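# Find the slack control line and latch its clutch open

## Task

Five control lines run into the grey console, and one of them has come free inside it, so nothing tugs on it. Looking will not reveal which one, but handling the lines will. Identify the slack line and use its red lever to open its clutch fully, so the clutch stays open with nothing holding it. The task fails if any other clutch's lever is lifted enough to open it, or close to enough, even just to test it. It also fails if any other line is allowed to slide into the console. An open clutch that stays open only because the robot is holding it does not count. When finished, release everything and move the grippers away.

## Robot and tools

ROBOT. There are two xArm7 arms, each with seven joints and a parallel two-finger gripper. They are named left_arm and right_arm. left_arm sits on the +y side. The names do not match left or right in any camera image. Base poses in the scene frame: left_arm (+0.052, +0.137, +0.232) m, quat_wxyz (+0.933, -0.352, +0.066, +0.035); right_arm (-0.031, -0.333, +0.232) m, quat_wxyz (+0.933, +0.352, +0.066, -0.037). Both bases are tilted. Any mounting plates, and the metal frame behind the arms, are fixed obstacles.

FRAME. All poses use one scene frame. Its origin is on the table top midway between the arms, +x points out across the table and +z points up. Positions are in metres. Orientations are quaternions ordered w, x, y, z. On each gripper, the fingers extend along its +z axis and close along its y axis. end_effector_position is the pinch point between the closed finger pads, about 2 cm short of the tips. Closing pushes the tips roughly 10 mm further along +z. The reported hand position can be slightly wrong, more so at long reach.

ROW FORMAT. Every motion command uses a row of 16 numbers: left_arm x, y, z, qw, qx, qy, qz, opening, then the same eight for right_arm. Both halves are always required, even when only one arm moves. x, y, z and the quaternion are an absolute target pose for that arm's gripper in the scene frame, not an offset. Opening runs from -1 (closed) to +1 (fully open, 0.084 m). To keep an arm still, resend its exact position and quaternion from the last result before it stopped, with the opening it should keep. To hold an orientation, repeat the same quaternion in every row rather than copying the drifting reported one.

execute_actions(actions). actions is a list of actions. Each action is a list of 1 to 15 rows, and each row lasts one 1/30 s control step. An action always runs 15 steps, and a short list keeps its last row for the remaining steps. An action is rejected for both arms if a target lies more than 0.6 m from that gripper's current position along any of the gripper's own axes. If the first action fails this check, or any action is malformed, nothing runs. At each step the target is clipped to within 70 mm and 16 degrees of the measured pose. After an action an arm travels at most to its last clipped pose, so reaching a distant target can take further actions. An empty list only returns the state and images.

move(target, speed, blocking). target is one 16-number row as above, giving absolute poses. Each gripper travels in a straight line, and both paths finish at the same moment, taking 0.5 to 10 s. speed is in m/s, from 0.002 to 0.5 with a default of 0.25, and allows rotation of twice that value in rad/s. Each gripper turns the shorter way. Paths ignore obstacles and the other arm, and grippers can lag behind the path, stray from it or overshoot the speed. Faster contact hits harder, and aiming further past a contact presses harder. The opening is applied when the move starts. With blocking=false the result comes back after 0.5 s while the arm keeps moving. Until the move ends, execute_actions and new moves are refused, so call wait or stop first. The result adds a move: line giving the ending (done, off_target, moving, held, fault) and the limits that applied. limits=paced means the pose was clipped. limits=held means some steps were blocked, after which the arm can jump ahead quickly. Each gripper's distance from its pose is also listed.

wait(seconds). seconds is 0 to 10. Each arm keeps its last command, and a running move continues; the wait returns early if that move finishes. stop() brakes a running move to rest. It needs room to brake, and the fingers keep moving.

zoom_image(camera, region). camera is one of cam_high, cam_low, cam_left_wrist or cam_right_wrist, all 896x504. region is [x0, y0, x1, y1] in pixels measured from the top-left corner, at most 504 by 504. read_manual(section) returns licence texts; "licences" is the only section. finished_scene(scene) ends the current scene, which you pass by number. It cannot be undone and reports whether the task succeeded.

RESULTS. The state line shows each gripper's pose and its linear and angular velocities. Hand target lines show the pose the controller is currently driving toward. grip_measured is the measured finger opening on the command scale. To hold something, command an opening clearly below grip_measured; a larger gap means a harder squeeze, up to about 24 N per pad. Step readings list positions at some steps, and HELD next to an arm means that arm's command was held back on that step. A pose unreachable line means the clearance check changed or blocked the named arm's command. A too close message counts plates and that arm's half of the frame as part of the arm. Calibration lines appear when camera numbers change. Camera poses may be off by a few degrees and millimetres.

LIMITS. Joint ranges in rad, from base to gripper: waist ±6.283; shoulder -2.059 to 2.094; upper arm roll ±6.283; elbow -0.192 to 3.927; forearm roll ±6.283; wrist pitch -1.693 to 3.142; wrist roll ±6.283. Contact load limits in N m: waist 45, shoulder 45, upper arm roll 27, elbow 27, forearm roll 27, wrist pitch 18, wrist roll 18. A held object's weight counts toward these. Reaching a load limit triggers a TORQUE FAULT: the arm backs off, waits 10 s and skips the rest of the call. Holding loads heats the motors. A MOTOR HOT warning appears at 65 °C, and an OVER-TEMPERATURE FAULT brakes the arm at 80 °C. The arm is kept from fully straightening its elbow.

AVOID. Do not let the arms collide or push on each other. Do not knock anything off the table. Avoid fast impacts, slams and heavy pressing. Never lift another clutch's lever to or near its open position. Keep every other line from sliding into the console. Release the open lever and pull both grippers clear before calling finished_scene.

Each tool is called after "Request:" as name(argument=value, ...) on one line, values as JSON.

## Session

Request:
execute_actions(actions=[])

Scene clock: 0.00 s.
left_arm: end_effector_position=(+0.5986, -0.1300, +0.2829) grip_measured=+1.00 end_effector_quat_wxyz=(+0.017, +0.974, -0.003, +0.227) end_effector_velocity=(-0.001, -0.000, -0.000) end_effector_angular_velocity=(-0.000, +0.001, -0.001) | right_arm: end_effector_position=(+0.2397, -0.3402, +0.2622) grip_measured=+1.00 end_effector_quat_wxyz=(+0.487, +0.818, +0.212, +0.219) end_effector_velocity=(+0.000, +0.000, +0.000) end_effector_angular_velocity=(+0.000, -0.001, +0.001)
Joint positions: left_arm=[-0.934  1.045  0.227  1.569  1.018  0.823 -1.388  0.084] | right_arm=[ 0.49   1.001  0.556  0.702 -1.281  2.185  1.716  0.084]
Joint velocities: left_arm=[ 0.    -0.    -0.001 -0.    -0.001  0.     0.001  0.   ] | right_arm=[ 0.001  0.    -0.     0.    -0.     0.     0.    -0.   ]
Motor temperatures (°C, as the motors report them): left_arm=[33 37 34 44 35 37 36] | right_arm=[38 36 35 38 33 34 35]
Hand target (left_arm): +0.599, -0.130, +0.283; +0.017, +0.974, -0.003, +0.227
Hand target (right_arm): +0.240, -0.340, +0.262; +0.487, +0.818, +0.212, +0.219
camera_calibration (this result's frames):
cam_left_wrist: T_world_to_cam=[[-0.0155083, -0.997916, 0.0626308, -0.108106], [-0.88595, -0.0153235, -0.463528, 0.730194], [0.463522, -0.0626763, -0.883866, 0.0900659], [0, 0, 0, 1]] pos_world=[0.603491, -0.0910465, 0.424843]
cam_right_wrist: T_world_to_cam=[[0.125132, -0.428444, 0.894862, -0.38063], [-0.820835, -0.551337, -0.149189, 0.111374], [0.557289, -0.715866, -0.420672, -0.134373], [0, 0, 0, 1]] pos_world=[0.213933, -0.197867, 0.3007]

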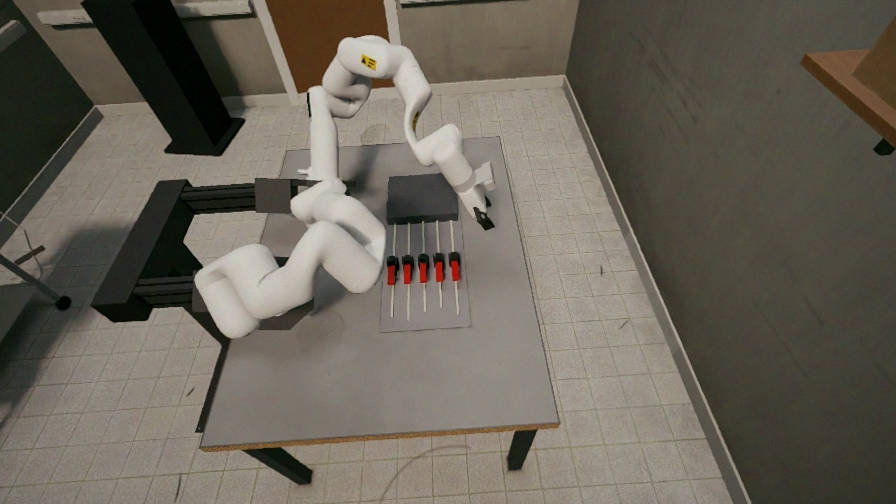

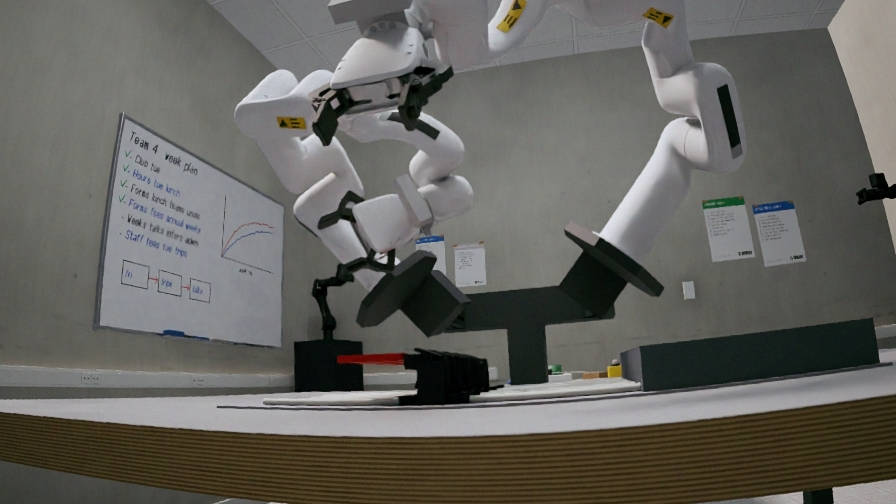

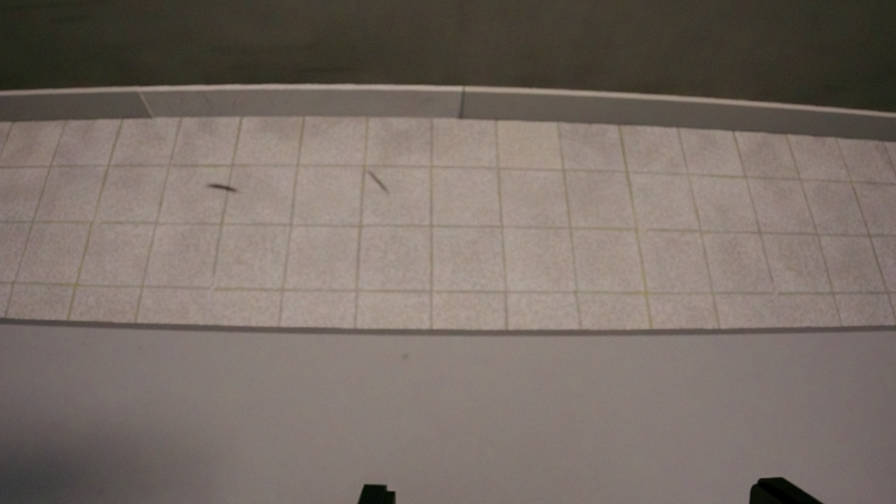

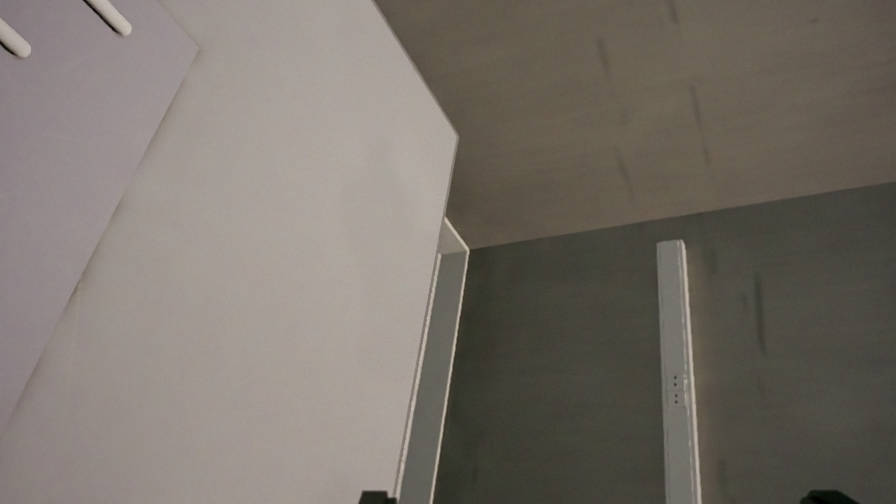

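Same layout. Clear the left arm first.

Request:
move(target=[0.5,0.32,0.35,0.017,0.974,-0.003,0.227,1,0.2397,-0.3402,0.2622,0.487,0.818,0.212,0.219,-0.55], speed=0.45)

Request:
move(target=[0.5,0.32,0.35,0.017,0.974,-0.003,0.227,1,0.27,-0.06,0.17,0,0.707,0.707,0,-0.55], speed=0.4)

Request:
move(target=[0.5,0.32,0.35,0.017,0.974,-0.003,0.227,1,0.27,0.015,0.045,0,0.707,0.707,0,-0.55])

Scene clock: 3.50 s.
left_arm: end_effector_position=(+0.5001, +0.3207, +0.3501) grip_measured=+1.00 end_effector_quat_wxyz=(+0.016, +0.974, -0.003, +0.227) end_effector_velocity=(-0.000, +0.002, +0.001) end_effector_angular_velocity=(-0.003, -0.000, +0.004) | right_arm: end_effector_position=(+0.2397, -0.3402, +0.2622) grip_measured=-0.57 end_effector_quat_wxyz=(+0.487, +0.818, +0.212, +0.219) end_effector_velocity=(-0.000, -0.000, +0.000) end_effector_angular_velocity=(-0.001, +0.002, -0.000)
Joint positions: left_arm=[-0.789 -0.5    0.477  0.552  1.309  0.985 -0.845  0.084] | right_arm=[ 0.49   1.001  0.556  0.702 -1.281  2.185  1.716  0.019]
Joint velocities: left_arm=[ 0.002 -0.009 -0.001  0.    -0.004  0.003  0.004  0.   ] | right_arm=[-0.     0.     0.     0.     0.001  0.    -0.001 -0.   ]
Motor temperatures (°C, as the motors report them): left_arm=[33 37 35 44 35 37 36] | right_arm=[38 36 36 38 33 34 35]
Hand target (left_arm): +0.500, +0.321, +0.350; +0.016, +0.974, -0.003, +0.227
Hand target (right_arm): +0.240, -0.340, +0.262; +0.487, +0.818, +0.212, +0.219
Off the commanded pose (left_arm): 0.001 m, 0 deg.
Off the commanded pose (right_arm): 0.000 m, 0 deg.
move: done; limits=paced
camera_calibration (this result's frames):
cam_left_wrist: T_world_to_cam=[[-0.0159165, -0.99802, 0.0608499, 0.336801], [-0.885573, -0.0141844, -0.464283, 0.680602], [0.464227, -0.0612768, -0.883594, 0.222472], [0, 0, 0, 1]] pos_world=[0.504806, 0.359421, 0.492073]
cam_right_wrist: T_world_to_cam=[[0.125196, -0.428571, 0.894792, -0.380657], [-0.821103, -0.550985, -0.149014, 0.111503], [0.55688, -0.716061, -0.420882, -0.134345], [0, 0, 0, 1]] pos_world=[0.214026, -0.197901, 0.300681]

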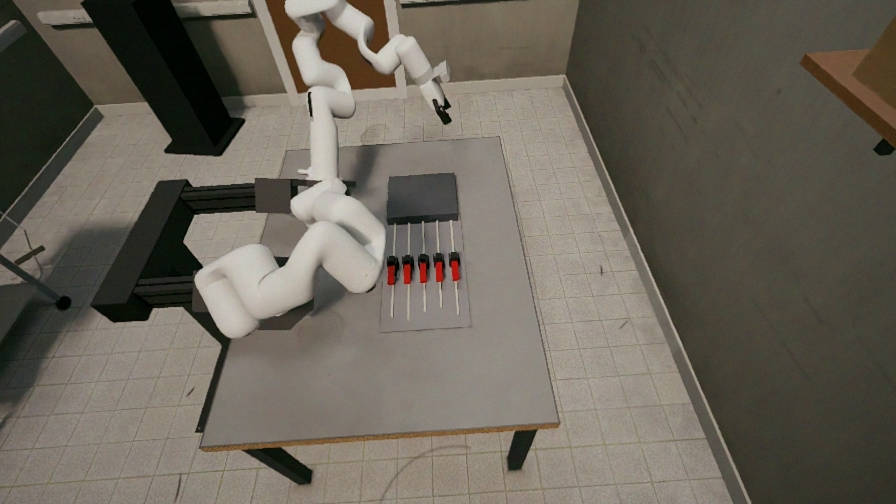

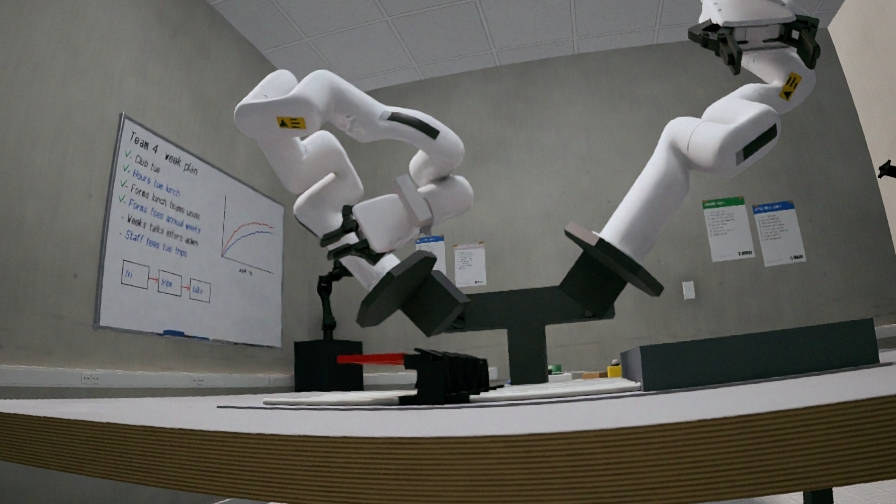

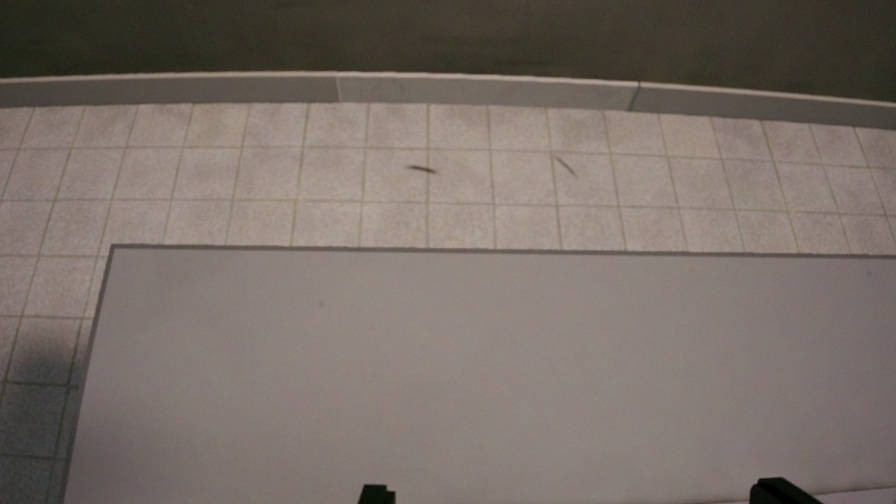

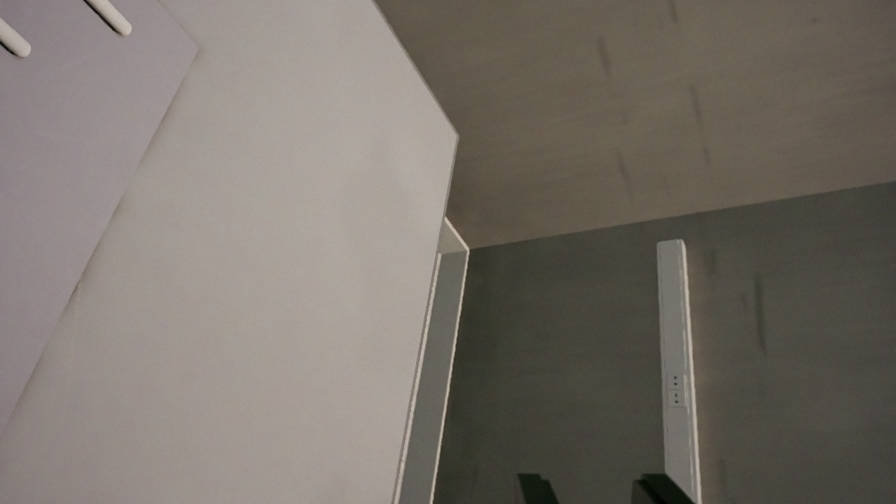

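Scene clock: 5.93 s.
left_arm: end_effector_position=(+0.5000, +0.3200, +0.3500) grip_measured=+1.00 end_effector_quat_wxyz=(+0.017, +0.974, -0.003, +0.227) end_effector_velocity=(+0.000, +0.000, +0.000) end_effector_angular_velocity=(+0.000, -0.001, -0.000) | right_arm: end_effector_position=(+0.2685, -0.0600, +0.1684) grip_measured=-0.57 end_effector_quat_wxyz=(-0.001, +0.706, +0.708, +0.001) end_effector_velocity=(+0.002, +0.001, -0.002) end_effector_angular_velocity=(-0.004, +0.006, +0.001)
Joint positions: left_arm=[-0.79  -0.5    0.478  0.552  1.308  0.983 -0.846  0.084] | right_arm=[ 0.128  1.329  0.734  1.239 -1.494  1.435  0.23   0.019]
Joint velocities: left_arm=[ 0.001  0.    -0.001 -0.     0.    -0.001  0.001  0.   ] | right_arm=[ 0.001  0.006 -0.002  0.013  0.004  0.002 -0.011 -0.   ]
Motor temperatures (°C, as the motors report them): left_arm=[33 37 35 44 35 37 36] | right_arm=[38 36 36 38 33 34 35]
Hand target (left_arm): +0.500, +0.320, +0.350; +0.017, +0.974, -0.003, +0.227
Hand target (right_arm): +0.269, -0.060, +0.168; -0.001, +0.706, +0.708, +0.000
Off the commanded pose (left_arm): 0.000 m, 0 deg.
Off the commanded pose (right_arm): 0.002 m, 0 deg.
move: done
camera_calibration (this result's frames):
cam_left_wrist: T_world_to_cam=[[-0.0162448, -0.997871, 0.0631557, 0.335394], [-0.885673, -0.0149528, -0.464069, 0.680743], [0.464026, -0.063474, -0.883545, 0.223191], [0, 0, 0, 1]] pos_world=[0.504798, 0.359026, 0.491929]
cam_right_wrist: T_world_to_cam=[[0.99993, 0.00100424, 0.0117706, -0.240633], [0.000885315, -0.999949, 0.0101043, 0.00112435], [0.0117801, -0.0100932, -0.99988, 0.29697], [0, 0, 0, 1]] pos_world=[0.237116, 0.00436333, 0.299756]

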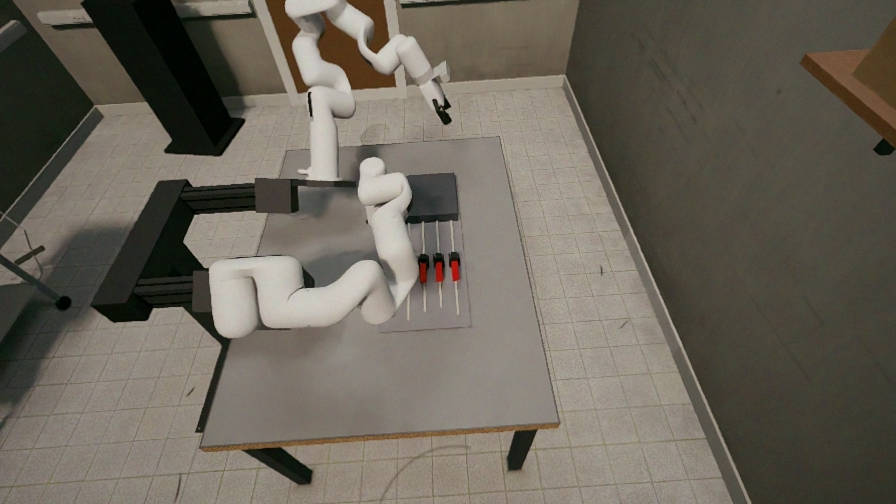

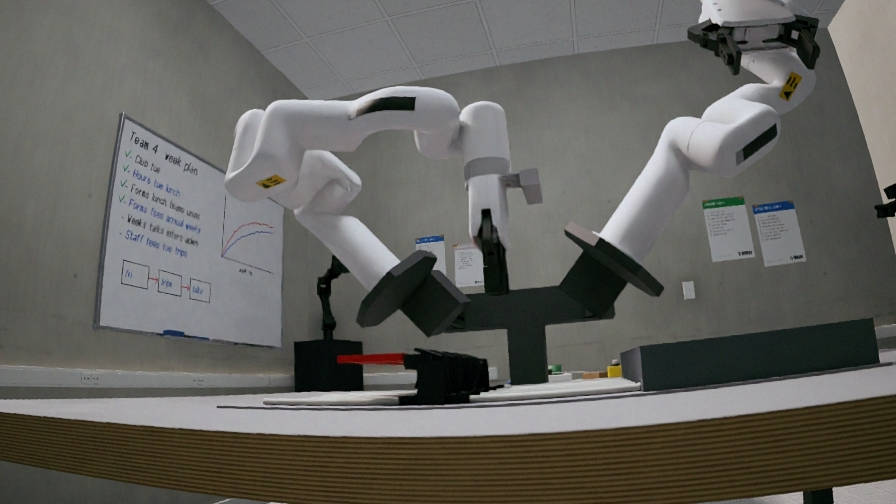

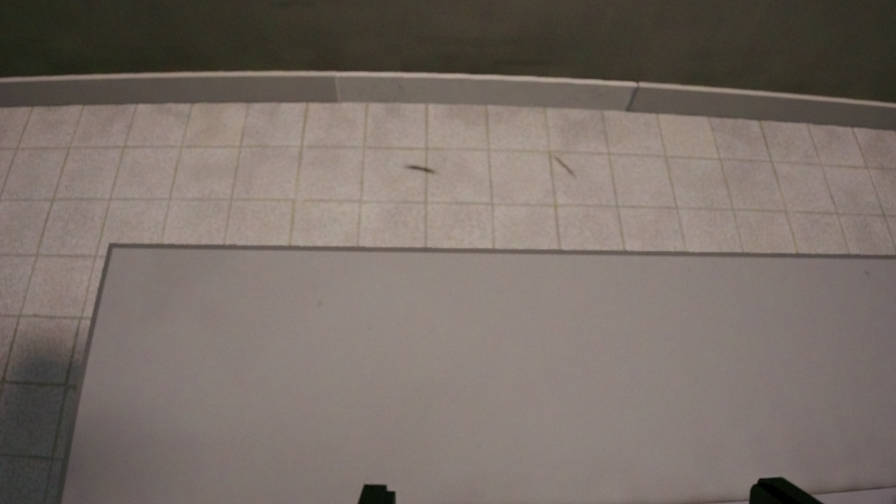

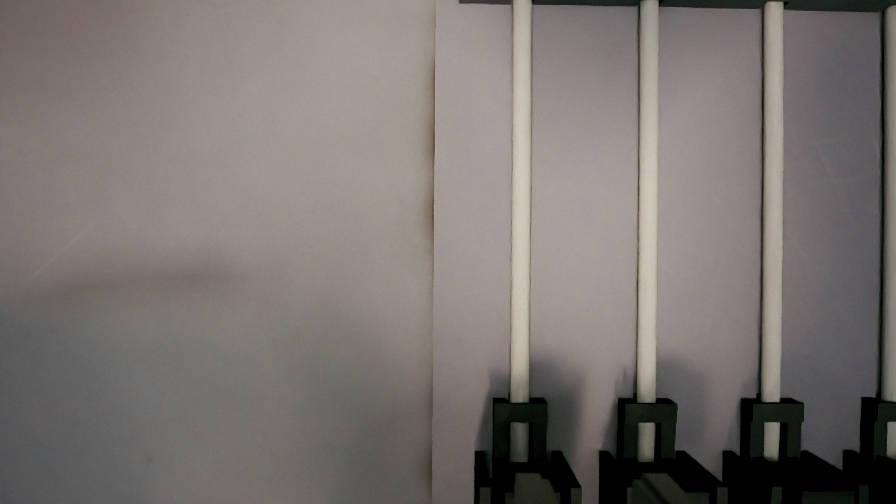

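Scene clock: 7.10 s.
left_arm: end_effector_position=(+0.5000, +0.3200, +0.3500) grip_measured=+1.00 end_effector_quat_wxyz=(+0.017, +0.974, -0.003, +0.227) end_effector_velocity=(+0.000, -0.000, +0.000) end_effector_angular_velocity=(-0.001, -0.001, +0.002) | right_arm: end_effector_position=(+0.2699, +0.0147, +0.0453) grip_measured=-0.57 end_effector_quat_wxyz=(+0.000, +0.707, +0.707, +0.001) end_effector_velocity=(-0.002, +0.001, -0.003) end_effector_angular_velocity=(-0.003, +0.001, +0.005)
Joint positions: left_arm=[-0.79  -0.5    0.478  0.552  1.308  0.983 -0.846  0.084] | right_arm=[ 0.223  1.681  0.57   1.626 -1.643  1.302  0.183  0.019]
Joint velocities: left_arm=[-0.    -0.    -0.     0.     0.    -0.001 -0.002  0.   ] | right_arm=[ 0.002  0.008 -0.003  0.006 -0.001  0.    -0.003 -0.   ]
Motor temperatures (°C, as the motors report them): left_arm=[33 37 35 44 35 37 36] | right_arm=[38 36 36 38 33 34 35]
Hand target (left_arm): +0.500, +0.320, +0.350; +0.017, +0.974, -0.003, +0.227
Hand target (right_arm): +0.270, +0.015, +0.045; +0.000, +0.707, +0.707, +0.000
Off the commanded pose (left_arm): 0.000 m, 0 deg.
Off the commanded pose (right_arm): 0.000 m, 0 deg.
move: done
camera_calibration (this result's frames):
cam_left_wrist: T_world_to_cam=[[-0.0162473, -0.997871, 0.0631569, 0.335394], [-0.88567, -0.0149516, -0.464075, 0.680742], [0.464031, -0.0634761, -0.883542, 0.223189], [0, 0, 0, 1]] pos_world=[0.504795, 0.359025, 0.491929]
cam_right_wrist: T_world_to_cam=[[0.999918, -0.00224926, 0.0125725, -0.240617], [-0.00239573, -0.999929, 0.0116466, 0.0778643], [0.0125454, -0.0116757, -0.999853, 0.174505], [0, 0, 0, 1]] pos_world=[0.238595, 0.0793551, 0.176597]

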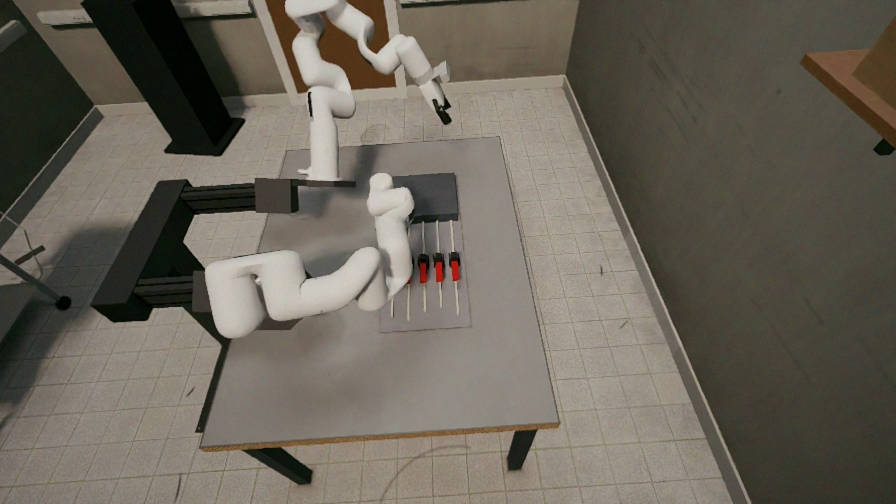

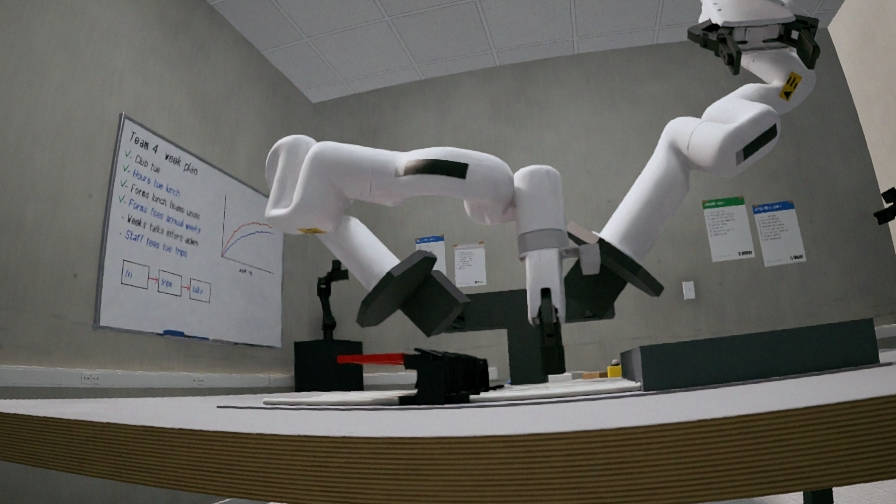

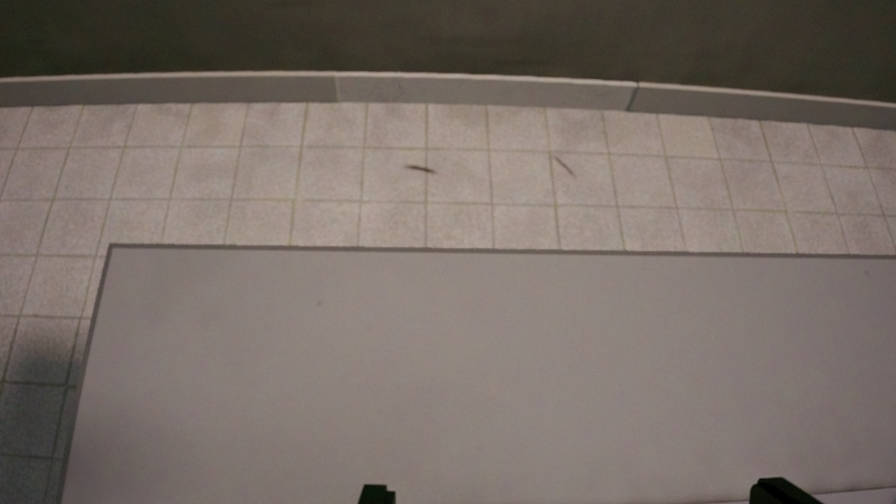

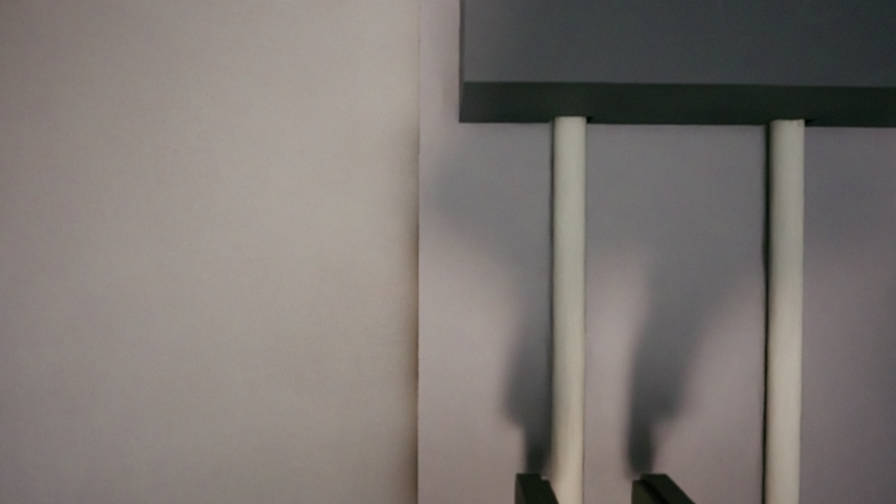

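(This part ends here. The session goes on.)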